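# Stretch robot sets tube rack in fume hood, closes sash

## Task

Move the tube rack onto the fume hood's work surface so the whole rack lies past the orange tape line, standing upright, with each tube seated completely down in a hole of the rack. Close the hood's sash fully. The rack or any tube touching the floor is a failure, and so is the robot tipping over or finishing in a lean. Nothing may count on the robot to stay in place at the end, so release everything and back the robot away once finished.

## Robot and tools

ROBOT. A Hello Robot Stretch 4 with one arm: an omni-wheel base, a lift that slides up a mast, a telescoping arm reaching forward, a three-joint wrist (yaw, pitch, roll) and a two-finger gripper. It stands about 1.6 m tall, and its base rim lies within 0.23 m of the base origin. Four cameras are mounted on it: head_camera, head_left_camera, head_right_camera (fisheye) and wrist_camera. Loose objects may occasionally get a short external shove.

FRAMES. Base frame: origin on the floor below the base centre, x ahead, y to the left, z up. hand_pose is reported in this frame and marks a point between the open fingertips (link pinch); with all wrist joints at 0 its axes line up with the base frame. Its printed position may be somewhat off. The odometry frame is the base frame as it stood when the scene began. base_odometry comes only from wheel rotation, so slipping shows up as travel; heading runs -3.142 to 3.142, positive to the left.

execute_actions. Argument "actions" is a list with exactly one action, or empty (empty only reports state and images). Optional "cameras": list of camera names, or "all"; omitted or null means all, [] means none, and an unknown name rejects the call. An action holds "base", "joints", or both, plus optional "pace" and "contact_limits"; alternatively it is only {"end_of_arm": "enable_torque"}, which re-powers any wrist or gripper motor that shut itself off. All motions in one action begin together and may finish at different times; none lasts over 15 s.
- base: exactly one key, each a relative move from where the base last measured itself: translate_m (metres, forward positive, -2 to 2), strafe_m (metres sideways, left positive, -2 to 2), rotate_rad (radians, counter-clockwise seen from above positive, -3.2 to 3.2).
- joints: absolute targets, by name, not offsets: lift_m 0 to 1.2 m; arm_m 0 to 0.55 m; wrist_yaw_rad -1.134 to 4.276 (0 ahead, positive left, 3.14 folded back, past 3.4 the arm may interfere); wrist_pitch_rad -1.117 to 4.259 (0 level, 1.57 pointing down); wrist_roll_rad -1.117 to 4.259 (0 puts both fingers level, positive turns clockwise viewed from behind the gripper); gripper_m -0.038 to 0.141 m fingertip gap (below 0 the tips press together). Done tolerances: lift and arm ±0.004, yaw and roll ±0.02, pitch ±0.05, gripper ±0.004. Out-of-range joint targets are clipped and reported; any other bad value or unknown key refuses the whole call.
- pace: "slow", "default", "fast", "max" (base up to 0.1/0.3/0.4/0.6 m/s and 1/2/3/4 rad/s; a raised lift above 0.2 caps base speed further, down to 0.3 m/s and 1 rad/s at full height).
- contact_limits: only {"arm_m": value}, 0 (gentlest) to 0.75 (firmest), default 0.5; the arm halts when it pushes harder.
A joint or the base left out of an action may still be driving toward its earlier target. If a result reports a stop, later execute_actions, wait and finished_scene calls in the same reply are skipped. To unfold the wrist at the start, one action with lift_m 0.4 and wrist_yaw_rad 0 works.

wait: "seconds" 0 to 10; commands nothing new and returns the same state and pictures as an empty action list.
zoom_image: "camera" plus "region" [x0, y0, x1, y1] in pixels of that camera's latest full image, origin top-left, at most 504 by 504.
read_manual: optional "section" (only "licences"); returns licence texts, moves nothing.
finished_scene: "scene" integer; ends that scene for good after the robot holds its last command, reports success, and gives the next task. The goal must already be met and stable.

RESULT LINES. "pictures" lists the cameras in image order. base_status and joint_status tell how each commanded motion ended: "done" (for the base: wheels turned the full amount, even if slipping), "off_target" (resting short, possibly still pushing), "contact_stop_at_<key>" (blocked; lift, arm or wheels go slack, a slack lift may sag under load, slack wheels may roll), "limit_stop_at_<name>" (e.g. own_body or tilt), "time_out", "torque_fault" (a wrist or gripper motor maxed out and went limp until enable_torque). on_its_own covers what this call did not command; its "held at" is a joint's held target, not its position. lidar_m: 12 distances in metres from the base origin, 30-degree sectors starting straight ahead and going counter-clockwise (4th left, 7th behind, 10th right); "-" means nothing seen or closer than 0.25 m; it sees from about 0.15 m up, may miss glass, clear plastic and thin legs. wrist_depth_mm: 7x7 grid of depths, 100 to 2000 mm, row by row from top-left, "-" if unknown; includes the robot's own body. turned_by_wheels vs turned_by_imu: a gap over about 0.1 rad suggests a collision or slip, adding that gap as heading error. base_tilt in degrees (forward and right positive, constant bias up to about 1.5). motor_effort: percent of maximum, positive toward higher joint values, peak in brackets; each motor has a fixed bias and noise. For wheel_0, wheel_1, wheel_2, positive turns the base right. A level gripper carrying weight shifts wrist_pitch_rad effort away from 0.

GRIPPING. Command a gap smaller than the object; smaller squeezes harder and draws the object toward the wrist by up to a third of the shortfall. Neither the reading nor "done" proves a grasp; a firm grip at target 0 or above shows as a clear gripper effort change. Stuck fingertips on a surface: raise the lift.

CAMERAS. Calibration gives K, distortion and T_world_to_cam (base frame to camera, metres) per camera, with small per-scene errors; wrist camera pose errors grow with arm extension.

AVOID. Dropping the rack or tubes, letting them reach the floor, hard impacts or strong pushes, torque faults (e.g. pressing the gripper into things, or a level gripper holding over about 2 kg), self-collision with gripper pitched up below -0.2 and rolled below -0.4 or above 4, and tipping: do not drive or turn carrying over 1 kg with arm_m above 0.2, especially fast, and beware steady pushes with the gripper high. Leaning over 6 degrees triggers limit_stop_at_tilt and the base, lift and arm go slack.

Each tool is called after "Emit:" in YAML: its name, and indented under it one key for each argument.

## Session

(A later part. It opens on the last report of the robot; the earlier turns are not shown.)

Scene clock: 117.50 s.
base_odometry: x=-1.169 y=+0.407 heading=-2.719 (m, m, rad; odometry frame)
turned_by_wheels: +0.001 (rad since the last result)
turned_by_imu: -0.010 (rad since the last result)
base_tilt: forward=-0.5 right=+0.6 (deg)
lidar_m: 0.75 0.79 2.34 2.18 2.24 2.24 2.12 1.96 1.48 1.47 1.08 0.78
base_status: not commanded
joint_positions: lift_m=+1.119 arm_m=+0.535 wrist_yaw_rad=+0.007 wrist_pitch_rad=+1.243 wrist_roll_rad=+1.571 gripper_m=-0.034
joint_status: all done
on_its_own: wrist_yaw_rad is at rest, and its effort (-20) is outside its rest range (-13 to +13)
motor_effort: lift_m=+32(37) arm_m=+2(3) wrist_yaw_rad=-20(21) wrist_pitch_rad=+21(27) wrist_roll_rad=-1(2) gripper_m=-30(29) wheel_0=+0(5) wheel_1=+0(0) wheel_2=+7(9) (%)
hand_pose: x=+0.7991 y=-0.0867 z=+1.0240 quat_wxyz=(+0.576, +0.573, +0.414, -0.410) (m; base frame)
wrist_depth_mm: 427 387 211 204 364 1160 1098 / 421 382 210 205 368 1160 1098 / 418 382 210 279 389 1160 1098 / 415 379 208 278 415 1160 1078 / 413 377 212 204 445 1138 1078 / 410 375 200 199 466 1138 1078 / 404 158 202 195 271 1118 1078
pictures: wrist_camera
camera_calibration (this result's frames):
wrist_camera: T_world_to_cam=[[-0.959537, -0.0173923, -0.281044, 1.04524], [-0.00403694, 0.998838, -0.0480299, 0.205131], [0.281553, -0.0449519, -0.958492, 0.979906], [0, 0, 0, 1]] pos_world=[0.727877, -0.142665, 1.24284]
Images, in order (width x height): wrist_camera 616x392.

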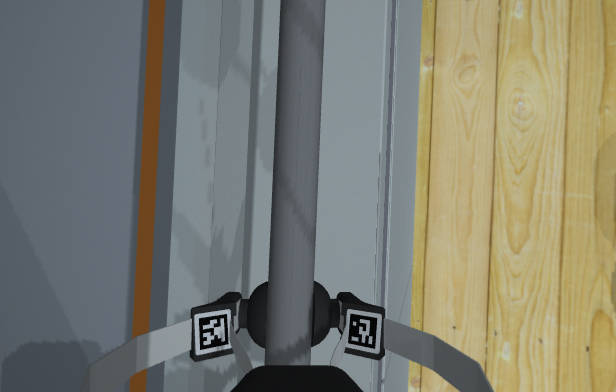

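Emit:
execute_actions:
  actions:
    - {"joints":{"lift_m":1.165},"pace":"slow"}
  cameras: []

Emit:
execute_actions:
  actions:
    - {"joints":{"gripper_m":0.04,"arm_m":0.523,"lift_m":1.2},"pace":"slow"}
  cameras: []

Emit:
execute_actions:
  actions:
    - {"joints":{"wrist_pitch_rad":1.1,"arm_m":0.48}}
  cameras: []

Emit:
execute_actions:
  actions:
    - {"joints":{"wrist_pitch_rad":1.0,"arm_m":0.2},"contact_limits":{"arm_m":0.15}}
  cameras: []

Emit:
execute_actions:
  actions:
    - {"joints":{"wrist_pitch_rad":0,"gripper_m":0,"lift_m":0.825}}
  cameras: ["wrist_camera","head_camera"]

Scene clock: 130.60 s.
base_odometry: x=-1.169 y=+0.407 heading=-2.720 (m, m, rad; odometry frame)
turned_by_wheels: -0.001 (rad since the last result)
turned_by_imu: +0.013 (rad since the last result)
base_tilt: forward=-0.6 right=+0.8 (deg)
lidar_m: 0.74 0.80 2.40 2.20 2.25 2.20 2.15 1.92 1.47 1.46 1.06 0.79
base_status: not commanded
joint_positions: lift_m=+1.165 arm_m=+0.535 wrist_yaw_rad=+0.000 wrist_pitch_rad=+1.251 wrist_roll_rad=+1.570 gripper_m=-0.034
joint_status: all done
motor_effort: lift_m=+21(36) arm_m=+2(1) wrist_yaw_rad=+1(21) wrist_pitch_rad=-1(20) wrist_roll_rad=-1(2) gripper_m=-18(30) wheel_0=+0(4) wheel_1=+0(3) wheel_2=+1(10) (%)
hand_pose: x=+0.7964 y=-0.0874 z=+1.0692 quat_wxyz=(+0.573, +0.573, +0.414, -0.414) (m; base frame)
wrist_depth_mm: 500 455 258 276 389 1205 1160 / 496 449 260 279 413 1205 1138 / 488 445 264 332 442 1205 1138 / 484 445 267 334 477 1182 1098 / 480 442 271 330 517 1205 1138 / 484 439 251 204 554 1182 1118 / 477 424 245 185 320 1160 1098
pictures: none
No camera images: the call's "cameras" was empty. Leave "cameras" out to get every camera's image.

Scene clock: 133.17 s.
base_odometry: x=-1.169 y=+0.407 heading=-2.720 (m, m, rad; odometry frame)
turned_by_wheels: +0.000 (rad since the last result)
turned_by_imu: -0.001 (rad since the last result)
base_tilt: forward=-0.7 right=+0.8 (deg)
lidar_m: 0.74 0.82 2.39 2.19 2.24 2.23 2.14 1.93 1.47 1.45 1.03 0.78
base_status: not commanded
joint_positions: lift_m=+1.199 arm_m=+0.524 wrist_yaw_rad=+0.000 wrist_pitch_rad=+1.251 wrist_roll_rad=+1.570 gripper_m=+0.040
joint_status: all done
motor_effort: lift_m=+22(21) arm_m=-7(7) wrist_yaw_rad=+1(2) wrist_pitch_rad=+0(0) wrist_roll_rad=-1(1) gripper_m=-4(17) wheel_0=+0(0) wheel_1=+0(0) wheel_2=+1(1) (%)
hand_pose: x=+0.7860 y=-0.0874 z=+1.1036 quat_wxyz=(+0.573, +0.573, +0.414, -0.414) (m; base frame)
wrist_depth_mm: 549 500 455 301 496 1255 1160 / 544 496 455 375 530 1255 1160 / 535 492 452 370 564 1229 1160 / 535 488 452 317 621 1205 1160 / 530 484 445 366 661 1229 1138 / 525 480 213 282 707 1205 1118 / 521 480 283 162 359 1182 1138
pictures: none
No camera images: the call's "cameras" was empty. Leave "cameras" out to get every camera's image.

Scene clock: 134.10 s.
base_odometry: x=-1.169 y=+0.407 heading=-2.720 (m, m, rad; odometry frame)
turned_by_wheels: +0.000 (rad since the last result)
turned_by_imu: +0.000 (rad since the last result)
base_tilt: forward=-0.6 right=+0.7 (deg)
lidar_m: 0.74 0.78 2.40 2.19 2.22 2.20 2.14 1.90 1.48 1.45 1.05 0.75
base_status: not commanded
joint_positions: lift_m=+1.199 arm_m=+0.481 wrist_yaw_rad=+0.000 wrist_pitch_rad=+1.101 wrist_roll_rad=+1.570 gripper_m=+0.040
joint_status: all done
motor_effort: lift_m=+22(22) arm_m=-7(8) wrist_yaw_rad=+1(3) wrist_pitch_rad=-3(18) wrist_roll_rad=-1(1) gripper_m=-6(6) wheel_0=+0(0) wheel_1=+0(0) wheel_2=+1(1) (%)
hand_pose: x=+0.7827 y=-0.0875 z=+1.1201 quat_wxyz=(+0.603, +0.602, +0.370, -0.370) (m; base frame)
wrist_depth_mm: 676 591 512 312 387 1205 1118 / 668 585 508 309 389 1182 1160 / 683 580 504 317 384 1205 1138 / 676 574 500 320 384 1160 1118 / 668 574 496 325 379 1182 1118 / 668 569 213 298 375 1205 1098 / 661 564 488 162 366 1182 1098
pictures: none
No camera images: the call's "cameras" was empty. Leave "cameras" out to get every camera's image.

Scene clock: 136.07 s.
base_odometry: x=-1.169 y=+0.407 heading=-2.720 (m, m, rad; odometry frame)
turned_by_wheels: +0.000 (rad since the last result)
turned_by_imu: -0.001 (rad since the last result)
base_tilt: forward=-0.6 right=+0.6 (deg)
lidar_m: 0.75 0.81 2.40 2.16 2.23 2.23 2.13 1.93 1.49 1.47 1.02 0.79
base_status: not commanded
joint_positions: lift_m=+1.199 arm_m=+0.201 wrist_yaw_rad=+0.000 wrist_pitch_rad=+1.001 wrist_roll_rad=+1.570 gripper_m=+0.040
joint_status: all done
motor_effort: lift_m=+22(22) arm_m=-8(8) wrist_yaw_rad=+1(1) wrist_pitch_rad=-3(5) wrist_roll_rad=-1(0) gripper_m=-3(3) wheel_0=+0(0) wheel_1=+0(0) wheel_2=+1(1) (%)
contact_limits: arm_m 0.15
hand_pose: x=+0.5277 y=-0.0874 z=+1.1344 quat_wxyz=(+0.620, +0.620, +0.339, -0.339) (m; base frame)
wrist_depth_mm: 866 469 535 668 1060 1229 1118 / 854 469 530 676 1078 1255 1118 / 854 473 539 683 1078 1229 1098 / 842 469 535 683 1118 1255 1118 / 831 462 530 699 1160 1229 1098 / 820 477 213 668 1138 1255 1098 / 809 439 512 162 917 1205 1098
pictures: none
No camera images: the call's "cameras" was empty. Leave "cameras" out to get every camera's image.

Scene clock: 138.60 s.
base_odometry: x=-1.169 y=+0.407 heading=-2.720 (m, m, rad; odometry frame)
turned_by_wheels: +0.000 (rad since the last result)
turned_by_imu: -0.001 (rad since the last result)
base_tilt: forward=-0.5 right=+0.6 (deg)
lidar_m: 0.73 0.79 2.39 2.21 2.24 2.21 2.14 1.92 1.50 1.46 1.05 0.80
base_status: not commanded
joint_positions: lift_m=+0.825 arm_m=+0.201 wrist_yaw_rad=+0.000 wrist_pitch_rad=+0.003 wrist_roll_rad=+1.570 gripper_m=+0.000
joint_status: all done
motor_effort: lift_m=+16(19) arm_m=-7(7) wrist_yaw_rad=+1(1) wrist_pitch_rad=-6(10) wrist_roll_rad=-1(0) gripper_m=-3(2) wheel_0=+0(0) wheel_1=+0(0) wheel_2=+1(1) (%)
hand_pose: x=+0.6607 y=-0.0874 z=+1.0027 quat_wxyz=(+0.707, +0.707, +0.001, -0.001) (m; base frame)
wrist_depth_mm: 976 976 976 976 334 334 334 / 976 991 976 976 334 336 336 / 960 976 991 991 334 336 338 / 976 991 991 991 336 336 338 / 976 976 991 991 334 336 338 / 976 991 991 207 336 336 338 / 976 991 357 183 173 338 338
pictures: head_camera, wrist_camera
camera_calibration (this result's frames):
wrist_camera: T_world_to_cam=[[-0.045492, -0.0106456, -0.998908, 1.02294], [0.0464056, 0.998841, -0.0127583, 0.135512], [0.997886, -0.0469353, -0.0449453, -0.391033], [0, 0, 0, 1]] pos_world=[0.430453, -0.142818, 1.00598]
Images, in order (width x height): head_camera 420x560, wrist_camera 616x392.

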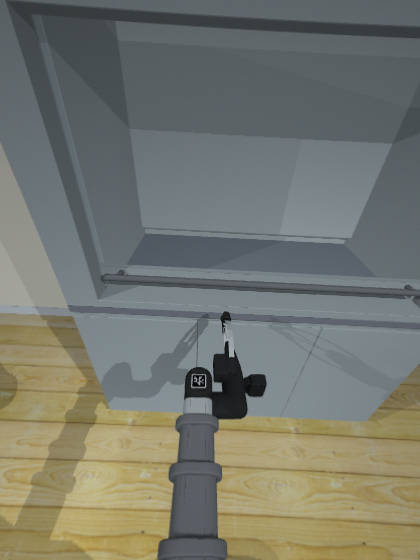

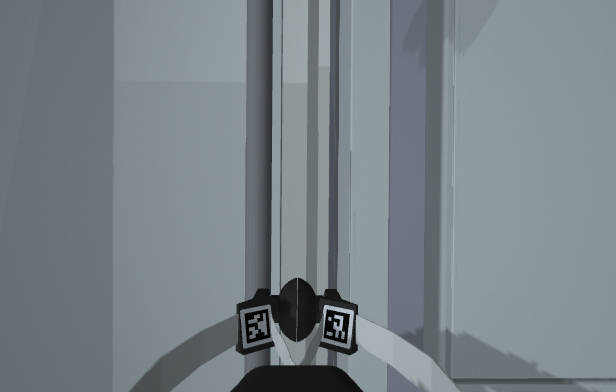

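Emit:
zoom_image:
  camera: "head_camera"
  region: [0,160,420,340]

Emit:
execute_actions:
  actions:
    - {"joints":{"wrist_yaw_rad":-1.0,"wrist_roll_rad":0}}
  cameras: ["wrist_camera"]

Emit:
execute_actions:
  actions:
    - {"joints":{"wrist_yaw_rad":0.9}}
  cameras: ["wrist_camera"]

Region (0, 160, 420, 340) of head_camera's 420x560 image, scaled by 1.200, with more detail than that image has; it fills the top 216 rows of this view, and the rest is white.

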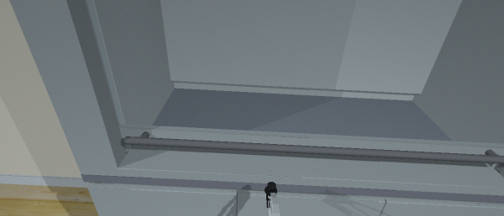

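Scene clock: 145.37 s.
base_odometry: x=-1.169 y=+0.407 heading=-2.720 (m, m, rad; odometry frame)
turned_by_wheels: +0.000 (rad since the last result)
turned_by_imu: -0.002 (rad since the last result)
base_tilt: forward=-0.5 right=+0.7 (deg)
lidar_m: 0.75 0.79 2.38 2.18 2.23 2.23 2.13 1.93 1.46 1.44 1.05 0.76
base_status: not commanded
joint_positions: lift_m=+0.825 arm_m=+0.201 wrist_yaw_rad=-1.000 wrist_pitch_rad=+0.002 wrist_roll_rad=+0.000 gripper_m=+0.000
joint_status: all done
motor_effort: lift_m=+16(16) arm_m=-7(7) wrist_yaw_rad=+0(4) wrist_pitch_rad=-6(6) wrist_roll_rad=-1(5) gripper_m=-1(6) wheel_0=+0(0) wheel_1=+0(0) wheel_2=+1(1) (%)
hand_pose: x=+0.4545 y=-0.2900 z=+1.0027 quat_wxyz=(+0.878, +0.001, +0.001, -0.479) (m; base frame)
wrist_depth_mm: 976 1205 1118 991 1921 1661 1499 / 976 1182 1118 991 1921 1708 1499 / 960 1182 1118 946 1863 1661 1499 / 946 1138 1078 946 1863 1618 1499 / 842 1060 798 891 1863 1618 1499 / 407 477 539 206 1863 1661 1464 / 382 442 544 190 173 1618 1464
pictures: wrist_camera
camera_calibration (this result's frames):
wrist_camera: T_world_to_cam=[[-0.863679, -0.503944, 0.00991719, 0.228693], [0.0138854, -0.043456, -0.998959, 1.04888], [0.50385, -0.862643, 0.0445296, -0.296529], [0, 0, 0, 1]] pos_world=[0.332359, -0.0949699, 1.05872]
Images, in order (width x height): wrist_camera 616x392.

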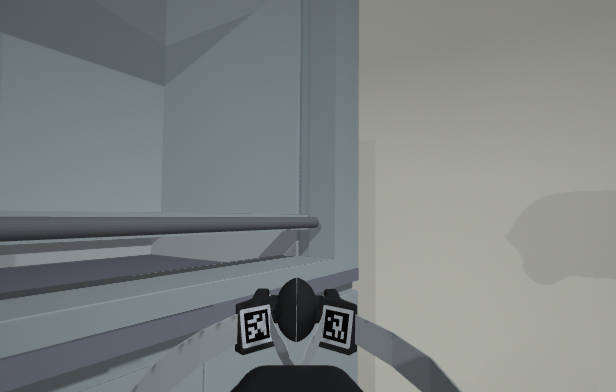

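Scene clock: 147.03 s.
base_odometry: x=-1.169 y=+0.407 heading=-2.720 (m, m, rad; odometry frame)
turned_by_wheels: +0.000 (rad since the last result)
turned_by_imu: -0.001 (rad since the last result)
base_tilt: forward=-0.7 right=+0.7 (deg)
lidar_m: 0.75 0.81 2.37 2.19 2.25 2.21 2.13 1.92 1.48 1.45 1.06 0.77
base_status: not commanded
joint_positions: lift_m=+0.825 arm_m=+0.201 wrist_yaw_rad=+0.900 wrist_pitch_rad=+0.002 wrist_roll_rad=+0.000 gripper_m=+0.000
joint_status: all done
motor_effort: lift_m=+16(16) arm_m=-7(7) wrist_yaw_rad=+2(6) wrist_pitch_rad=-5(5) wrist_roll_rad=-1(1) gripper_m=-1(7) wheel_0=+0(0) wheel_1=+1(1) wheel_2=+1(1) (%)
hand_pose: x=+0.6200 y=+0.1716 z=+1.0028 quat_wxyz=(+0.901, +0.000, +0.001, +0.435) (m; base frame)
wrist_depth_mm: - - - 549 654 831 831 / - - - 544 647 820 831 / - - - 539 640 820 831 / - - - 535 603 778 809 / - - - 535 591 707 296 / - - - 207 410 413 554 / - - 569 190 173 297 267
pictures: wrist_camera
camera_calibration (this result's frames):
wrist_camera: T_world_to_cam=[[0.755726, -0.654813, 0.00994925, -0.373958], [0.0367736, 0.0272627, -0.998952, 1.04035], [0.653855, 0.755299, 0.044683, -0.352491], [0, 0, 0, 1]] pos_world=[0.47483, -0.006999, 1.05873]
Images, in order (width x height): wrist_camera 616x392.

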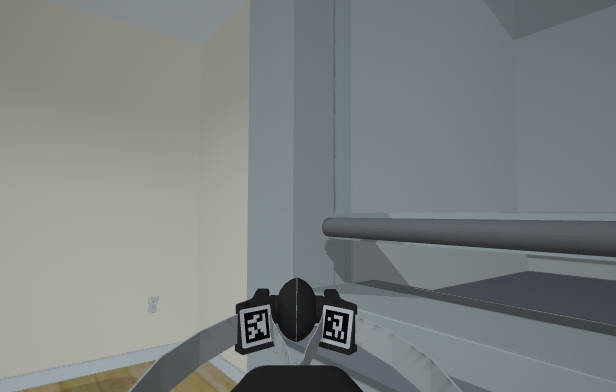

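Emit:
execute_actions:
  actions:
    - {"joints":{"wrist_yaw_rad":0,"lift_m":0.815}}
  cameras: []

Emit:
execute_actions:
  actions:
    - {"joints":{"arm_m":0.41},"contact_limits":{"arm_m":0.1}}
  cameras: []

Emit:
execute_actions:
  actions:
    - {"joints":{"lift_m":0.836},"pace":"slow"}
  cameras: []

Emit:
execute_actions:
  actions:
    - {"joints":{"arm_m":0.44},"pace":"slow","contact_limits":{"arm_m":0.1}}
  cameras: ["wrist_camera","head_right_camera"]

Scene clock: 160.37 s.
base_odometry: x=-1.169 y=+0.407 heading=-2.720 (m, m, rad; odometry frame)
turned_by_wheels: +0.000 (rad since the last result)
turned_by_imu: -0.002 (rad since the last result)
base_tilt: forward=-0.7 right=+0.7 (deg)
lidar_m: 0.75 0.78 2.38 2.19 2.23 2.22 2.15 1.93 1.47 1.43 1.06 0.79
base_status: not commanded
joint_positions: lift_m=+0.815 arm_m=+0.201 wrist_yaw_rad=+0.000 wrist_pitch_rad=+0.002 wrist_roll_rad=+0.000 gripper_m=+0.000
joint_status: all done
motor_effort: lift_m=+16(15) arm_m=-7(7) wrist_yaw_rad=+0(5) wrist_pitch_rad=-5(6) wrist_roll_rad=-1(0) gripper_m=-5(7) wheel_0=+0(0) wheel_1=+1(1) wheel_2=+1(1) (%)
hand_pose: x=+0.6606 y=-0.0873 z=+0.9928 quat_wxyz=(+1.000, +0.000, +0.001, +0.000) (m; base frame)
wrist_depth_mm: 691 1025 1042 1025 1025 1008 1008 / 683 1008 1008 991 1008 1008 1008 / 691 991 1008 991 991 1008 991 / 627 904 1008 1008 991 991 991 / 661 904 960 960 991 991 991 / 364 364 368 206 368 373 375 / 334 332 330 190 172 329 327
pictures: none
No camera images: the call's "cameras" was empty. Leave "cameras" out to get every camera's image.

Scene clock: 162.10 s.
base_odometry: x=-1.169 y=+0.407 heading=-2.720 (m, m, rad; odometry frame)
turned_by_wheels: +0.000 (rad since the last result)
turned_by_imu: -0.001 (rad since the last result)
base_tilt: forward=-0.7 right=+0.9 (deg)
lidar_m: 0.74 0.81 2.39 2.18 2.24 2.23 2.14 1.93 1.47 1.44 1.05 0.77
base_status: not commanded
joint_positions: lift_m=+0.815 arm_m=+0.409 wrist_yaw_rad=+0.000 wrist_pitch_rad=+0.002 wrist_roll_rad=+0.000 gripper_m=+0.000
joint_status: all done
motor_effort: lift_m=+16(16) arm_m=+8(8) wrist_yaw_rad=+0(0) wrist_pitch_rad=-5(6) wrist_roll_rad=-1(1) gripper_m=-6(6) wheel_0=+0(0) wheel_1=+1(0) wheel_2=+1(1) (%)
contact_limits: arm_m 0.1
hand_pose: x=+0.8681 y=-0.0874 z=+0.9928 quat_wxyz=(+1.000, +0.000, +0.001, +0.000) (m; base frame)
wrist_depth_mm: 676 809 809 798 798 798 798 / 676 798 798 798 798 788 788 / 676 798 798 788 798 788 768 / 206 206 205 204 204 203 788 / 158 157 156 156 154 154 809 / 496 496 500 206 504 508 512 / 226 227 197 190 172 229 231
pictures: none
No camera images: the call's "cameras" was empty. Leave "cameras" out to get every camera's image.

Scene clock: 163.03 s.
base_odometry: x=-1.169 y=+0.407 heading=-2.720 (m, m, rad; odometry frame)
turned_by_wheels: +0.000 (rad since the last result)
turned_by_imu: +0.000 (rad since the last result)
base_tilt: forward=-0.5 right=+0.8 (deg)
lidar_m: 0.74 0.81 2.38 2.19 2.23 2.22 2.14 1.94 1.48 1.43 1.06 0.80
base_status: not commanded
joint_positions: lift_m=+0.835 arm_m=+0.409 wrist_yaw_rad=+0.000 wrist_pitch_rad=+0.011 wrist_roll_rad=+0.000 gripper_m=+0.000
joint_status: all done
on_its_own: wrist_pitch_rad is at rest, and its effort (-31) is outside its rest range (-23 to +23)
motor_effort: lift_m=+25(24) arm_m=+7(7) wrist_yaw_rad=+0(1) wrist_pitch_rad=-31(31) wrist_roll_rad=+0(1) gripper_m=-7(6) wheel_0=+0(0) wheel_1=+1(0) wheel_2=+1(1) (%)
hand_pose: x=+0.8681 y=-0.0874 z=+1.0105 quat_wxyz=(+1.000, +0.000, +0.006, +0.000) (m; base frame)
wrist_depth_mm: 683 809 798 778 788 788 788 / 676 798 788 788 788 778 788 / 676 798 788 788 788 778 778 / 654 798 788 788 778 778 778 / 153 153 152 152 151 151 151 / 484 484 202 198 484 488 492 / 260 259 228 183 173 263 265
pictures: none
No camera images: the call's "cameras" was empty. Leave "cameras" out to get every camera's image.

Scene clock: 164.40 s.
base_odometry: x=-1.169 y=+0.407 heading=-2.720 (m, m, rad; odometry frame)
turned_by_wheels: +0.000 (rad since the last result)
turned_by_imu: -0.001 (rad since the last result)
base_tilt: forward=-0.6 right=+0.7 (deg)
lidar_m: 0.74 0.78 2.36 2.18 2.23 2.22 2.15 1.93 1.47 1.46 1.06 0.77
base_status: not commanded
joint_positions: lift_m=+0.836 arm_m=+0.439 wrist_yaw_rad=+0.000 wrist_pitch_rad=+0.004 wrist_roll_rad=+0.000 gripper_m=+0.000
joint_status: all done
motor_effort: lift_m=+22(25) arm_m=+7(10) wrist_yaw_rad=+2(6) wrist_pitch_rad=-11(31) wrist_roll_rad=-1(1) gripper_m=-6(7) wheel_0=+0(0) wheel_1=+1(1) wheel_2=+1(1) (%)
contact_limits: arm_m 0.1
hand_pose: x=+0.8980 y=-0.0875 z=+1.0126 quat_wxyz=(+1.000, +0.000, +0.002, +0.000) (m; base frame)
wrist_depth_mm: 676 768 768 778 759 768 759 / 683 768 759 768 759 759 750 / 676 759 759 759 750 750 750 / 683 750 759 759 759 759 759 / 130 130 131 131 131 131 172 / 122 122 121 121 121 120 122 / 359 357 239 190 172 366 364
pictures: head_right_camera, wrist_camera
camera_calibration (this result's frames):
wrist_camera: T_world_to_cam=[[-0.0431785, -0.999016, 0.0101583, -0.0667394], [0.0421177, -0.011979, -0.999041, 1.03888], [0.998179, -0.0427093, 0.0425935, -0.715968], [0, 0, 0, 1]] pos_world=[0.668027, -0.0848075, 1.06906]
Images, in order (width x height): head_right_camera 420x672, wrist_camera 616x392.

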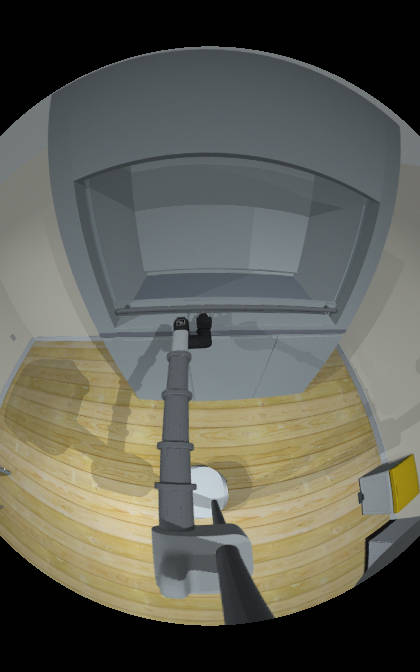

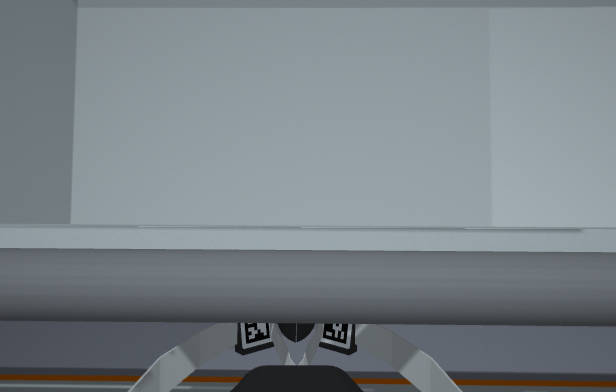

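Pitch slightly down so the bar (shorter lever) is contacted.

Emit:
execute_actions:
  actions:
    - {"joints":{"lift_m":0.895,"wrist_pitch_rad":0.12},"pace":"slow"}
  cameras: ["wrist_camera"]

Scene clock: 169.73 s.
torque_fault: wrist_pitch_rad switched itself off since the last result.
base_odometry: x=-1.169 y=+0.407 heading=-2.720 (m, m, rad; odometry frame)
turned_by_wheels: +0.000 (rad since the last result)
turned_by_imu: -0.002 (rad since the last result)
base_tilt: forward=-0.6 right=+0.9 (deg)
lidar_m: 0.76 0.81 2.37 2.18 2.24 2.21 2.14 1.92 1.49 1.45 1.07 0.79
base_status: not commanded
joint_positions: lift_m=+0.895 arm_m=+0.439 wrist_yaw_rad=+0.000 wrist_pitch_rad=+0.356 wrist_roll_rad=+0.000 gripper_m=+0.000
joint_status: wrist_pitch_rad torque_fault (moved +0.351 of +0.116); the others done
on_its_own: wrist_pitch_rad is off since a torque_fault, until you send "end_of_arm": "enable_torque" (your +0.120 is given up)
motor_effort: lift_m=+21(36) arm_m=+5(7) wrist_yaw_rad=+0(6) wrist_pitch_rad=+2(100) wrist_roll_rad=-1(3) gripper_m=-7(7) wheel_0=+1(1) wheel_1=+1(1) wheel_2=+1(2) (%)
hand_pose: x=+0.8805 y=-0.0874 z=+0.9726 quat_wxyz=(+0.984, +0.000, +0.177, +0.000) (m; base frame)
wrist_depth_mm: 676 683 676 676 676 676 668 / 676 723 707 707 699 707 707 / 676 788 741 741 732 732 732 / 167 167 167 166 166 165 164 / 120 120 120 119 119 119 121 / 237 228 180 187 182 233 240 / 200 202 187 186 173 206 206
pictures: wrist_camera
camera_calibration (this result's frames):
wrist_camera: T_world_to_cam=[[-0.0366173, -0.999038, 0.0241462, -0.0863302], [-0.304141, -0.0118752, -0.952553, 1.25928], [0.951923, -0.0422238, -0.303414, -0.319496], [0, 0, 0, 1]] pos_world=[0.683973, -0.0847834, 1.10467]
Images, in order (width x height): wrist_camera 616x392.

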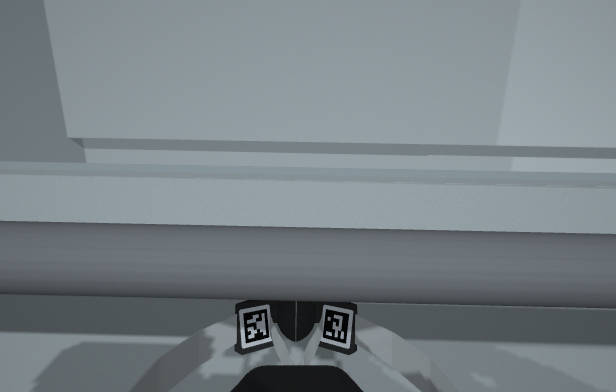

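Emit:
execute_actions:
  actions:
    - {"joints":{"lift_m":0.98,"arm_m":0.47},"pace":"slow"}
  cameras: ["wrist_camera","head_right_camera"]

Scene clock: 177.70 s.
base_odometry: x=-1.169 y=+0.407 heading=-2.720 (m, m, rad; odometry frame)
turned_by_wheels: +0.000 (rad since the last result)
turned_by_imu: -0.002 (rad since the last result)
base_tilt: forward=-0.9 right=+0.8 (deg)
lidar_m: 0.74 0.80 2.36 2.18 2.25 2.22 2.12 1.92 1.48 1.45 1.05 0.78
base_status: not commanded
joint_positions: lift_m=+0.980 arm_m=+0.469 wrist_yaw_rad=+0.000 wrist_pitch_rad=+0.704 wrist_roll_rad=+0.000 gripper_m=+0.000
joint_status: all done
on_its_own: wrist_pitch_rad is off since a torque_fault, until you send "end_of_arm": "enable_torque" (your +0.120 is given up)
motor_effort: lift_m=+21(31) arm_m=+7(9) wrist_yaw_rad=+2(7) wrist_pitch_rad=+1(1) wrist_roll_rad=-1(19) gripper_m=-3(11) wheel_0=+1(1) wheel_1=+0(0) wheel_2=+0(1) (%)
hand_pose: x=+0.8595 y=-0.0874 z=+0.9712 quat_wxyz=(+0.939, +0.000, +0.345, +0.000) (m; base frame)
wrist_depth_mm: 647 661 654 661 654 647 640 / 615 621 634 640 647 668 668 / 473 477 484 484 496 500 504 / 158 160 160 158 158 159 167 / 170 169 172 170 169 167 167 / 122 121 121 122 122 123 126 / 204 200 201 123 128 205 209
pictures: head_right_camera, wrist_camera
camera_calibration (this result's frames):
wrist_camera: T_world_to_cam=[[-0.0264713, -0.999027, 0.0352724, -0.106673], [-0.611326, -0.0117396, -0.791292, 1.35899], [0.790936, -0.0425095, -0.610421, 0.136606], [0, 0, 0, 1]] pos_world=[0.719916, -0.0848079, 1.16251]
Images, in order (width x height): head_right_camera 420x672, wrist_camera 616x392.

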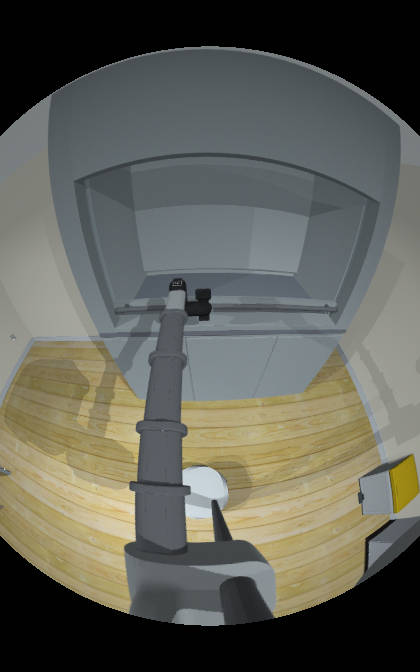

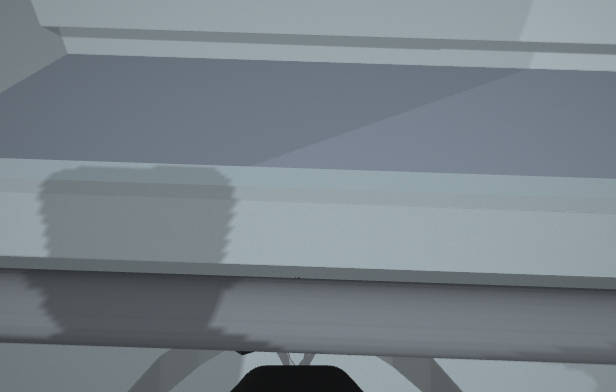

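Emit:
execute_actions:
  actions:
    - {"joints":{"lift_m":0.85,"arm_m":0.44}}
  cameras: []

Emit:
execute_actions:
  actions:
    - {"joints":{"arm_m":0.53},"pace":"slow","contact_limits":{"arm_m":0.3}}
  cameras: ["head_right_camera"]

Emit:
execute_actions:
  actions:
    - {"end_of_arm":"enable_torque"}
  cameras: []

Emit:
execute_actions:
  actions:
    - {"joints":{"lift_m":0.9},"pace":"slow"}
  cameras: ["wrist_camera","head_right_camera"]

Scene clock: 187.67 s.
base_odometry: x=-1.169 y=+0.407 heading=-2.720 (m, m, rad; odometry frame)
turned_by_wheels: +0.000 (rad since the last result)
turned_by_imu: -0.002 (rad since the last result)
base_tilt: forward=-0.5 right=+0.7 (deg)
lidar_m: 0.75 0.81 2.39 2.15 2.24 2.24 2.14 1.94 1.48 1.48 1.05 0.76
base_status: not commanded
joint_positions: lift_m=+0.850 arm_m=+0.440 wrist_yaw_rad=-0.002 wrist_pitch_rad=+0.194 wrist_roll_rad=+0.000 gripper_m=+0.000
joint_status: all done
on_its_own: wrist_pitch_rad is off since a torque_fault, until you send "end_of_arm": "enable_torque" (your +0.120 is given up)
motor_effort: lift_m=+14(19) arm_m=-2(9) wrist_yaw_rad=+6(16) wrist_pitch_rad=+1(1) wrist_roll_rad=-1(1) gripper_m=-7(3) wheel_0=+1(1) wheel_1=+1(1) wheel_2=-3(3) (%)
hand_pose: x=+0.8941 y=-0.0880 z=+0.9729 quat_wxyz=(+0.995, +0.000, +0.097, -0.001) (m; base frame)
wrist_depth_mm: 683 715 707 707 699 691 691 / 683 715 723 723 723 723 715 / 621 732 732 732 732 723 732 / 115 115 115 114 115 114 114 / 421 424 427 121 119 118 439 / 336 338 340 206 343 347 349 / 194 195 179 183 173 198 200
pictures: none
No camera images: the call's "cameras" was empty. Leave "cameras" out to get every camera's image.

Scene clock: 189.83 s.
base_odometry: x=-1.169 y=+0.407 heading=-2.720 (m, m, rad; odometry frame)
turned_by_wheels: +0.000 (rad since the last result)
turned_by_imu: -0.001 (rad since the last result)
base_tilt: forward=-0.7 right=+0.6 (deg)
lidar_m: 0.75 0.80 2.39 2.20 2.24 2.25 2.15 1.93 1.47 1.44 1.06 0.79
base_status: not commanded
joint_positions: lift_m=+0.850 arm_m=+0.529 wrist_yaw_rad=-0.001 wrist_pitch_rad=+0.193 wrist_roll_rad=+0.000 gripper_m=+0.000
joint_status: all done
on_its_own: wrist_pitch_rad is off since a torque_fault, until you send "end_of_arm": "enable_torque" (your +0.120 is given up)
motor_effort: lift_m=+15(15) arm_m=+8(9) wrist_yaw_rad=+2(10) wrist_pitch_rad=+2(1) wrist_roll_rad=+0(0) gripper_m=-3(6) wheel_0=+1(1) wheel_1=+1(1) wheel_2=+0(3) (%)
contact_limits: arm_m 0.3
hand_pose: x=+0.9826 y=-0.0876 z=+0.9732 quat_wxyz=(+0.995, +0.000, +0.096, +0.000) (m; base frame)
wrist_depth_mm: 615 621 615 621 615 609 615 / 640 627 627 634 627 627 627 / 647 647 647 647 640 640 640 / - - - - - - - / - - - - - - - / - - - - - - - / - - - - - - -
pictures: head_right_camera
Images, in order (width x height): head_right_camera 420x672.

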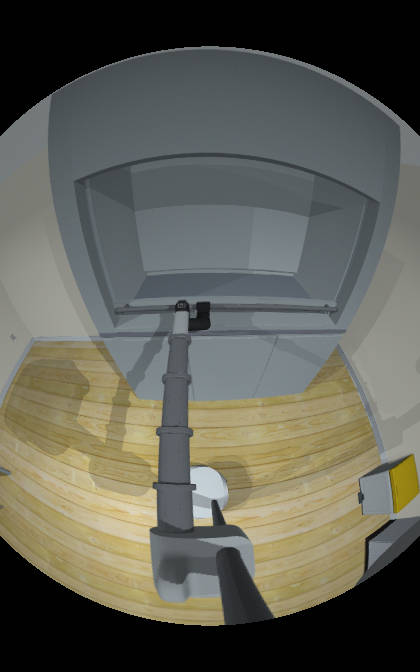

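Scene clock: 190.13 s.
base_odometry: x=-1.169 y=+0.407 heading=-2.720 (m, m, rad; odometry frame)
turned_by_wheels: +0.000 (rad since the last result)
turned_by_imu: +0.000 (rad since the last result)
base_tilt: forward=-0.7 right=+0.7 (deg)
lidar_m: 0.74 0.78 2.39 2.21 2.21 2.20 2.13 1.93 1.46 1.45 1.05 0.77
base_status: not commanded
joint_positions: lift_m=+0.850 arm_m=+0.529 wrist_yaw_rad=-0.001 wrist_pitch_rad=+0.193 wrist_roll_rad=+0.000 gripper_m=+0.000
joint_status: not commanded
end_of_arm: enable_torque: each motor that was off is on again
on_its_own: wrist_pitch_rad is held at +0.193, not at your +0.120, since a torque_fault
motor_effort: lift_m=+15(15) arm_m=+7(8) wrist_yaw_rad=+2(3) wrist_pitch_rad=+1(2) wrist_roll_rad=+0(1) gripper_m=-3(8) wheel_0=+1(1) wheel_1=+1(1) wheel_2=+0(0) (%)
hand_pose: x=+0.9826 y=-0.0876 z=+0.9732 quat_wxyz=(+0.995, +0.000, +0.096, +0.000) (m; base frame)
wrist_depth_mm: 621 621 621 621 615 615 609 / 634 640 634 634 640 627 627 / 640 640 647 647 647 640 640 / - - - - - - - / - - - - - - - / - - - - - - - / - - - - - - -
pictures: none
No camera images: the call's "cameras" was empty. Leave "cameras" out to get every camera's image.

Scene clock: 191.17 s.
base_odometry: x=-1.169 y=+0.407 heading=-2.720 (m, m, rad; odometry frame)
turned_by_wheels: +0.000 (rad since the last result)
turned_by_imu: +0.000 (rad since the last result)
base_tilt: forward=-0.7 right=+0.6 (deg)
lidar_m: 0.75 0.80 2.35 2.17 2.25 2.23 2.14 1.92 1.47 1.43 1.05 0.79
base_status: not commanded
joint_positions: lift_m=+0.871 arm_m=+0.529 wrist_yaw_rad=-0.001 wrist_pitch_rad=+0.199 wrist_roll_rad=+0.000 gripper_m=+0.000
joint_status: lift_m contact_stop (moved +0.021 of +0.050)
on_its_own: wrist_pitch_rad is held at +0.193, not at your +0.120, since a torque_fault; lift_m is slack since a contact_stop (your +0.900 is given up)
motor_effort: lift_m=+19(38) arm_m=+7(7) wrist_yaw_rad=+4(10) wrist_pitch_rad=-17(65) wrist_roll_rad=+1(1) gripper_m=-4(5) wheel_0=+1(1) wheel_1=+1(1) wheel_2=+0(0) (%)
hand_pose: x=+0.9823 y=-0.0877 z=+0.9919 quat_wxyz=(+0.995, +0.000, +0.100, -0.001) (m; base frame)
wrist_depth_mm: 615 621 621 621 609 615 609 / 634 627 627 627 627 621 627 / 640 647 647 640 640 640 640 / - - - - - - - / - - - - - - - / - - - - - - - / - - - - - - -
pictures: head_right_camera, wrist_camera
camera_calibration (this result's frames):
wrist_camera: T_world_to_cam=[[-0.0410645, -0.998983, 0.0186007, -0.0735429], [-0.152198, -0.0121451, -0.988275, 1.19483], [0.987497, -0.043414, -0.151545, -0.59623], [0, 0, 0, 1]] pos_world=[0.767606, -0.0848416, 1.09184]
Images, in order (width x height): head_right_camera 420x672, wrist_camera 616x392.

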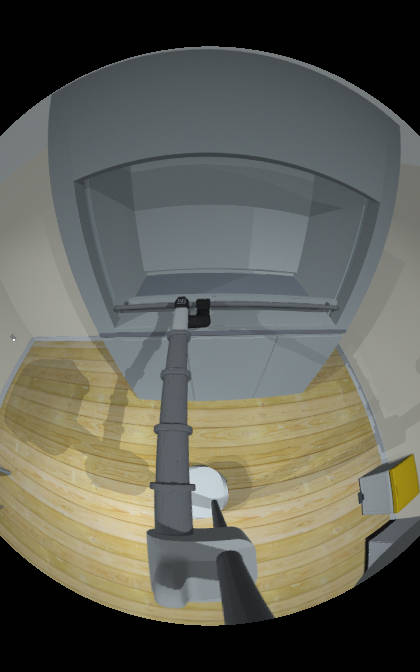

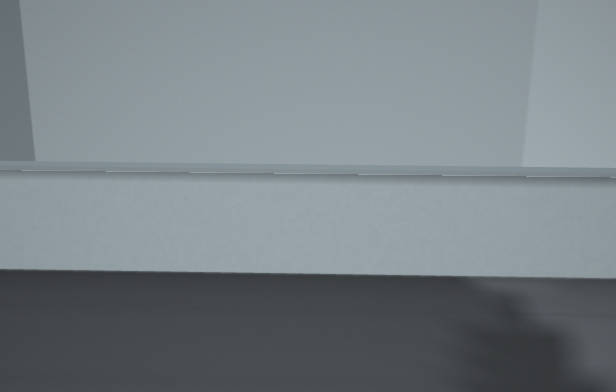

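Emit:
execute_actions:
  actions:
    - {"base":{"strafe_m":-0.11},"joints":{"lift_m":0.86},"pace":"slow"}
  cameras: []

Emit:
execute_actions:
  actions:
    - {"joints":{"lift_m":1.19}}
  cameras: ["head_right_camera"]

Scene clock: 200.63 s.
base_odometry: x=-1.214 y=+0.507 heading=-2.720 (m, m, rad; odometry frame)
turned_by_wheels: +0.000 (rad since the last result)
turned_by_imu: -0.002 (rad since the last result)
base_tilt: forward=-0.7 right=+0.8 (deg)
lidar_m: 0.74 0.78 2.38 2.28 2.34 2.23 2.15 1.77 1.36 1.35 1.06 0.79
base_status: done
joint_positions: lift_m=+0.860 arm_m=+0.529 wrist_yaw_rad=+0.000 wrist_pitch_rad=+0.195 wrist_roll_rad=+0.000 gripper_m=+0.000
joint_status: all done
on_its_own: wrist_pitch_rad is held at +0.193, not at your +0.120, since a torque_fault
motor_effort: lift_m=+16(18) arm_m=+7(7) wrist_yaw_rad=+1(4) wrist_pitch_rad=-6(17) wrist_roll_rad=+1(1) gripper_m=-5(4) wheel_0=+2(7) wheel_1=-2(6) wheel_2=+0(1) (%)
hand_pose: x=+0.9826 y=-0.0875 z=+0.9824 quat_wxyz=(+0.995, +0.000, +0.098, +0.000) (m; base frame)
wrist_depth_mm: 621 615 615 615 609 609 609 / 634 627 627 627 621 621 621 / 634 640 640 634 634 634 627 / - - - - - - - / - - - - - - - / - - - - - - - / - - - - - - -
pictures: none
No camera images: the call's "cameras" was empty. Leave "cameras" out to get every camera's image.

Scene clock: 201.60 s.
base_odometry: x=-1.214 y=+0.507 heading=-2.720 (m, m, rad; odometry frame)
turned_by_wheels: +0.000 (rad since the last result)
turned_by_imu: +0.000 (rad since the last result)
base_tilt: forward=-0.6 right=+0.7 (deg)
lidar_m: 0.75 0.78 2.38 2.32 2.36 2.22 2.14 1.77 1.37 1.34 1.06 0.79
base_status: not commanded
joint_positions: lift_m=+0.884 arm_m=+0.529 wrist_yaw_rad=-0.002 wrist_pitch_rad=+0.199 wrist_roll_rad=+0.000 gripper_m=+0.000
joint_status: lift_m contact_stop (moved +0.024 of +0.330)
on_its_own: wrist_pitch_rad is held at +0.193, not at your +0.120, since a torque_fault; lift_m is slack since a contact_stop (your +1.190 is given up)
motor_effort: lift_m=+19(38) arm_m=+7(7) wrist_yaw_rad=+6(12) wrist_pitch_rad=-15(66) wrist_roll_rad=+0(0) gripper_m=-6(5) wheel_0=+2(2) wheel_1=-1(2) wheel_2=+1(1) (%)
hand_pose: x=+0.9823 y=-0.0879 z=+1.0056 quat_wxyz=(+0.995, +0.000, +0.099, -0.001) (m; base frame)
wrist_depth_mm: 621 615 615 615 615 609 615 / 634 634 627 627 627 621 621 / 640 647 640 640 640 634 634 / - - - - - - - / - - - - - - - / - - - - - - - / - - - - - - -
pictures: head_right_camera
Images, in order (width x height): head_right_camera 420x672.

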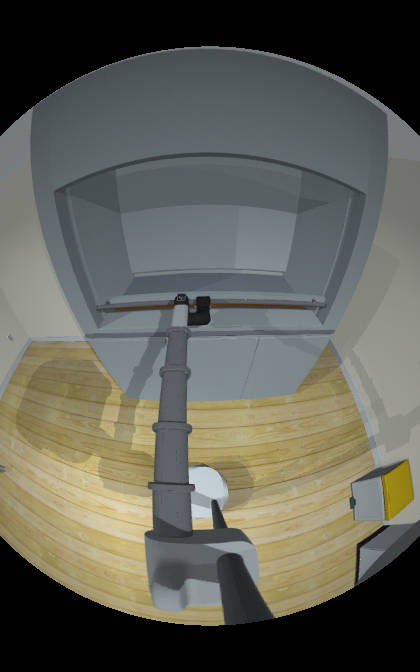

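Increments work. Repeat.

Emit:
execute_actions:
  actions:
    - {"joints":{"lift_m":1.19},"pace":"fast"}
  cameras: []

Scene clock: 206.77 s.
base_odometry: x=-1.214 y=+0.507 heading=-2.720 (m, m, rad; odometry frame)
turned_by_wheels: +0.000 (rad since the last result)
turned_by_imu: -0.001 (rad since the last result)
base_tilt: forward=-0.8 right=+0.5 (deg)
lidar_m: 0.72 0.81 2.37 2.31 2.35 2.21 2.12 1.76 1.36 1.36 1.07 0.78
base_status: not commanded
joint_positions: lift_m=+0.898 arm_m=+0.529 wrist_yaw_rad=-0.001 wrist_pitch_rad=+0.199 wrist_roll_rad=+0.000 gripper_m=+0.000
joint_status: lift_m contact_stop (moved +0.014 of +0.306)
on_its_own: wrist_pitch_rad is held at +0.193, not at your +0.120, since a torque_fault; lift_m is slack since a contact_stop (your +1.190 is given up)
motor_effort: lift_m=+19(39) arm_m=+7(7) wrist_yaw_rad=+5(13) wrist_pitch_rad=-16(65) wrist_roll_rad=+0(0) gripper_m=-8(5) wheel_0=+2(2) wheel_1=-1(1) wheel_2=+1(1) (%)
hand_pose: x=+0.9823 y=-0.0878 z=+1.0193 quat_wxyz=(+0.995, +0.000, +0.099, -0.001) (m; base frame)
wrist_depth_mm: 621 615 615 609 609 609 603 / 627 627 634 627 627 621 621 / 647 640 640 647 640 627 634 / - - - - - - - / - - - - - - - / - - - - - - - / - - - - - - -
pictures: none
No camera images: the call's "cameras" was empty. Leave "cameras" out to get every camera's image.

Emit:
execute_actions:
  actions:
    - {"joints":{"lift_m":1.19,"wrist_pitch_rad":0.08},"pace":"max"}
  cameras: []

Scene clock: 211.67 s.
base_odometry: x=-1.214 y=+0.507 heading=-2.720 (m, m, rad; odometry frame)
turned_by_wheels: +0.000 (rad since the last result)
turned_by_imu: -0.001 (rad since the last result)
base_tilt: forward=-0.7 right=+0.7 (deg)
lidar_m: 0.74 0.80 2.37 2.30 2.33 2.23 2.15 1.79 1.36 1.34 1.08 0.79
base_status: not commanded
joint_positions: lift_m=+0.905 arm_m=+0.529 wrist_yaw_rad=-0.001 wrist_pitch_rad=+0.130 wrist_roll_rad=+0.000 gripper_m=+0.000
joint_status: lift_m contact_stop (moved +0.007 of +0.292); the others done
on_its_own: lift_m is slack since a contact_stop (your +1.190 is given up)
motor_effort: lift_m=+19(38) arm_m=+7(7) wrist_yaw_rad=+4(19) wrist_pitch_rad=-14(76) wrist_roll_rad=+0(1) gripper_m=-6(6) wheel_0=+0(2) wheel_1=+0(1) wheel_2=-2(3) (%)
hand_pose: x=+0.9857 y=-0.0878 z=+1.0459 quat_wxyz=(+0.998, +0.000, +0.065, -0.001) (m; base frame)
wrist_depth_mm: 640 640 634 627 627 621 627 / 647 640 634 634 634 634 634 / 654 647 647 647 640 640 640 / - - - - - - - / - - - - - - - / - - - - - - - / - - - - - - -
pictures: none
No camera images: the call's "cameras" was empty. Leave "cameras" out to get every camera's image.

Try small chained steps.

Emit:
execute_actions:
  actions:
    - {"joints":{"lift_m":0.918,"wrist_pitch_rad":0.13},"pace":"slow"}
  cameras: []

Emit:
execute_actions:
  actions:
    - {"joints":{"lift_m":1.19},"pace":"slow"}
  cameras: []

Scene clock: 217.10 s.
base_odometry: x=-1.214 y=+0.507 heading=-2.720 (m, m, rad; odometry frame)
turned_by_wheels: +0.000 (rad since the last result)
turned_by_imu: -0.002 (rad since the last result)
base_tilt: forward=-0.6 right=+0.7 (deg)
lidar_m: 0.75 0.81 2.34 2.30 2.35 2.22 2.14 1.78 1.36 1.35 1.05 0.79
base_status: not commanded
joint_positions: lift_m=+0.917 arm_m=+0.529 wrist_yaw_rad=-0.001 wrist_pitch_rad=+0.143 wrist_roll_rad=+0.000 gripper_m=+0.000
joint_status: all done
on_its_own: wrist_pitch_rad is at rest, and its effort (-36) is outside its rest range (-23 to +23)
motor_effort: lift_m=+32(35) arm_m=+7(7) wrist_yaw_rad=+5(5) wrist_pitch_rad=-36(45) wrist_roll_rad=+1(1) gripper_m=-3(6) wheel_0=+1(0) wheel_1=+0(0) wheel_2=-3(3) (%)
hand_pose: x=+0.9852 y=-0.0878 z=+1.0540 quat_wxyz=(+0.997, +0.000, +0.071, -0.001) (m; base frame)
wrist_depth_mm: 627 627 634 621 621 621 615 / 640 640 634 627 634 634 627 / 654 647 647 647 640 640 634 / - - - - - - - / - - - - - - - / - - - - - - - / - - - - - - -
pictures: none
No camera images: the call's "cameras" was empty. Leave "cameras" out to get every camera's image.

Scene clock: 217.87 s.
base_odometry: x=-1.214 y=+0.507 heading=-2.720 (m, m, rad; odometry frame)
turned_by_wheels: +0.000 (rad since the last result)
turned_by_imu: +0.000 (rad since the last result)
base_tilt: forward=-0.6 right=+0.7 (deg)
lidar_m: 0.73 0.80 2.37 2.32 2.36 2.22 2.14 1.78 1.37 1.35 1.08 0.78
base_status: not commanded
joint_positions: lift_m=+0.919 arm_m=+0.529 wrist_yaw_rad=-0.001 wrist_pitch_rad=+0.138 wrist_roll_rad=+0.000 gripper_m=+0.000
joint_status: lift_m contact_stop (moved +0.002 of +0.273)
on_its_own: lift_m is slack since a contact_stop (your +1.190 is given up)
motor_effort: lift_m=+21(39) arm_m=+7(6) wrist_yaw_rad=+5(7) wrist_pitch_rad=-21(53) wrist_roll_rad=+1(0) gripper_m=-4(5) wheel_0=+1(1) wheel_1=+0(1) wheel_2=-2(3) (%)
hand_pose: x=+0.9854 y=-0.0878 z=+1.0578 quat_wxyz=(+0.998, +0.000, +0.069, -0.001) (m; base frame)
wrist_depth_mm: 634 634 627 621 627 621 621 / 640 640 634 634 634 634 627 / 654 647 647 647 640 634 640 / - - - - - - - / - - - - - - - / - - - - - - - / - - - - - - -
pictures: none
No camera images: the call's "cameras" was empty. Leave "cameras" out to get every camera's image.

Emit:
execute_actions:
  actions:
    - {"joints":{"lift_m":0.93},"pace":"slow"}
  cameras: []

Emit:
execute_actions:
  actions:
    - {"joints":{"lift_m":0.94},"pace":"slow"}
  cameras: []

Emit:
execute_actions:
  actions:
    - {"joints":{"lift_m":0.95},"pace":"slow"}
  cameras: []

Emit:
execute_actions:
  actions:
    - {"joints":{"lift_m":0.965},"pace":"slow"}
  cameras: []

Emit:
execute_actions:
  actions:
    - {"joints":{"lift_m":0.985},"pace":"slow"}
  cameras: []

Scene clock: 226.50 s.
base_odometry: x=-1.214 y=+0.507 heading=-2.720 (m, m, rad; odometry frame)
turned_by_wheels: +0.000 (rad since the last result)
turned_by_imu: -0.002 (rad since the last result)
base_tilt: forward=-0.7 right=+0.7 (deg)
lidar_m: 0.72 0.77 2.39 2.31 2.34 2.20 2.12 1.78 1.37 1.35 1.05 0.78
base_status: not commanded
joint_positions: lift_m=+0.929 arm_m=+0.529 wrist_yaw_rad=-0.001 wrist_pitch_rad=+0.143 wrist_roll_rad=+0.000 gripper_m=+0.000
joint_status: all done
on_its_own: wrist_pitch_rad is at rest, and its effort (-35) is outside its rest range (-23 to +23)
motor_effort: lift_m=+32(35) arm_m=+6(6) wrist_yaw_rad=+5(5) wrist_pitch_rad=-35(47) wrist_roll_rad=+1(1) gripper_m=-7(2) wheel_0=+1(1) wheel_1=+1(0) wheel_2=-2(3) (%)
hand_pose: x=+0.9852 y=-0.0878 z=+1.0662 quat_wxyz=(+0.997, +0.000, +0.071, -0.001) (m; base frame)
wrist_depth_mm: 627 627 627 627 627 621 615 / 640 640 634 634 634 627 627 / 647 654 640 647 640 640 634 / - - - - - - - / - - - - - - - / - - - - - - - / - - - - - - -
pictures: none
No camera images: the call's "cameras" was empty. Leave "cameras" out to get every camera's image.

Scene clock: 227.30 s.
base_odometry: x=-1.214 y=+0.507 heading=-2.720 (m, m, rad; odometry frame)
turned_by_wheels: +0.000 (rad since the last result)
turned_by_imu: +0.000 (rad since the last result)
base_tilt: forward=-0.7 right=+0.8 (deg)
lidar_m: 0.74 0.80 2.37 2.30 2.37 2.23 2.15 1.77 1.35 1.33 1.06 0.80
base_status: not commanded
joint_positions: lift_m=+0.932 arm_m=+0.529 wrist_yaw_rad=-0.001 wrist_pitch_rad=+0.138 wrist_roll_rad=+0.000 gripper_m=+0.000
joint_status: lift_m contact_stop (moved +0.003 of +0.011)
on_its_own: lift_m is slack since a contact_stop (your +0.940 is given up)
motor_effort: lift_m=+21(38) arm_m=+7(7) wrist_yaw_rad=+5(7) wrist_pitch_rad=-20(52) wrist_roll_rad=+1(1) gripper_m=-3(7) wheel_0=+1(1) wheel_1=+0(0) wheel_2=-2(2) (%)
hand_pose: x=+0.9854 y=-0.0878 z=+1.0706 quat_wxyz=(+0.998, +0.000, +0.069, -0.001) (m; base frame)
wrist_depth_mm: 634 627 634 634 627 621 621 / 640 640 640 634 640 634 627 / 647 654 647 640 640 640 640 / - - - - - - - / - - - - - - - / - - - - - - - / - - - - - - -
pictures: none
No camera images: the call's "cameras" was empty. Leave "cameras" out to get every camera's image.

not run: a stop came earlier in this reply.

not run: a stop came earlier in this reply.

not run: a stop came earlier in this reply.

Emit:
execute_actions:
  actions:
    - {"joints":{"lift_m":0.91}}
  cameras: []

Emit:
execute_actions:
  actions:
    - {"joints":{"lift_m":1.19},"pace":"slow"}
  cameras: []

Scene clock: 231.87 s.
base_odometry: x=-1.214 y=+0.507 heading=-2.720 (m, m, rad; odometry frame)
turned_by_wheels: +0.000 (rad since the last result)
turned_by_imu: -0.002 (rad since the last result)
base_tilt: forward=-0.8 right=+0.7 (deg)
lidar_m: 0.75 0.79 2.37 2.29 2.34 2.22 2.15 1.75 1.35 1.33 1.08 0.78
base_status: not commanded
joint_positions: lift_m=+0.910 arm_m=+0.529 wrist_yaw_rad=+0.000 wrist_pitch_rad=+0.133 wrist_roll_rad=+0.000 gripper_m=+0.000
joint_status: all done
motor_effort: lift_m=+16(19) arm_m=+7(7) wrist_yaw_rad=+1(5) wrist_pitch_rad=-6(15) wrist_roll_rad=+1(1) gripper_m=-1(5) wheel_0=+0(1) wheel_1=+0(0) wheel_2=-2(2) (%)
hand_pose: x=+0.9857 y=-0.0875 z=+1.0503 quat_wxyz=(+0.998, +0.000, +0.066, +0.000) (m; base frame)
wrist_depth_mm: 634 640 627 627 627 621 621 / 640 640 640 640 634 627 627 / - - - - - - - / - - - - - - - / - - - - - - - / - - - - - - - / - - - - - - -
pictures: none
No camera images: the call's "cameras" was empty. Leave "cameras" out to get every camera's image.

Scene clock: 233.03 s.
base_odometry: x=-1.214 y=+0.507 heading=-2.720 (m, m, rad; odometry frame)
turned_by_wheels: +0.000 (rad since the last result)
turned_by_imu: +0.000 (rad since the last result)
base_tilt: forward=-0.6 right=+0.6 (deg)
lidar_m: 0.74 0.81 2.36 2.31 2.37 2.21 2.14 1.75 1.35 1.35 1.05 0.78
base_status: not commanded
joint_positions: lift_m=+0.946 arm_m=+0.529 wrist_yaw_rad=-0.001 wrist_pitch_rad=+0.135 wrist_roll_rad=+0.000 gripper_m=+0.000
joint_status: lift_m contact_stop (moved +0.036 of +0.280)
on_its_own: lift_m is slack since a contact_stop (your +1.190 is given up)
motor_effort: lift_m=+19(38) arm_m=+6(7) wrist_yaw_rad=+3(12) wrist_pitch_rad=-14(69) wrist_roll_rad=+0(1) gripper_m=-5(5) wheel_0=+1(1) wheel_1=+0(0) wheel_2=-1(2) (%)
hand_pose: x=+0.9855 y=-0.0876 z=+1.0854 quat_wxyz=(+0.998, +0.000, +0.068, +0.000) (m; base frame)
wrist_depth_mm: 634 627 627 627 627 627 615 / 647 640 640 634 627 627 627 / 647 647 647 647 640 640 640 / - - - - - - - / - - - - - - - / - - - - - - - / - - - - - - -
pictures: none
No camera images: the call's "cameras" was empty. Leave "cameras" out to get every camera's image.

Emit:
execute_actions:
  actions:
    - {"joints":{"lift_m":0.946,"wrist_pitch_rad":-0.4},"pace":"slow"}
  cameras: []

Scene clock: 240.40 s.
base_odometry: x=-1.214 y=+0.507 heading=-2.719 (m, m, rad; odometry frame)
turned_by_wheels: +0.000 (rad since the last result)
turned_by_imu: +0.002 (rad since the last result)
base_tilt: forward=-0.6 right=+0.7 (deg)
lidar_m: 0.74 0.77 2.39 2.30 2.37 2.21 2.14 1.77 1.36 1.35 1.06 0.78
base_status: not commanded
joint_positions: lift_m=+0.945 arm_m=+0.529 wrist_yaw_rad=+0.001 wrist_pitch_rad=-0.383 wrist_roll_rad=-0.001 gripper_m=+0.000
joint_status: all done
on_its_own: wrist_pitch_rad is at rest, and its effort (-48) is outside its rest range (-23 to +23)
motor_effort: lift_m=+27(36) arm_m=+4(6) wrist_yaw_rad=-2(20) wrist_pitch_rad=-48(89) wrist_roll_rad=+2(3) gripper_m=-4(5) wheel_0=-2(5) wheel_1=+1(1) wheel_2=+4(10) (%)
hand_pose: x=+0.9679 y=-0.0872 z=+1.2313 quat_wxyz=(+0.982, +0.000, -0.190, +0.000) (m; base frame)
wrist_depth_mm: 842 960 946 946 917 917 904 / 831 878 878 866 866 854 842 / 809 820 798 809 798 798 798 / - - - - - - - / - - - - - - - / - - - - - - - / 621 615 615 106 609 615 615
pictures: none
No camera images: the call's "cameras" was empty. Leave "cameras" out to get every camera's image.


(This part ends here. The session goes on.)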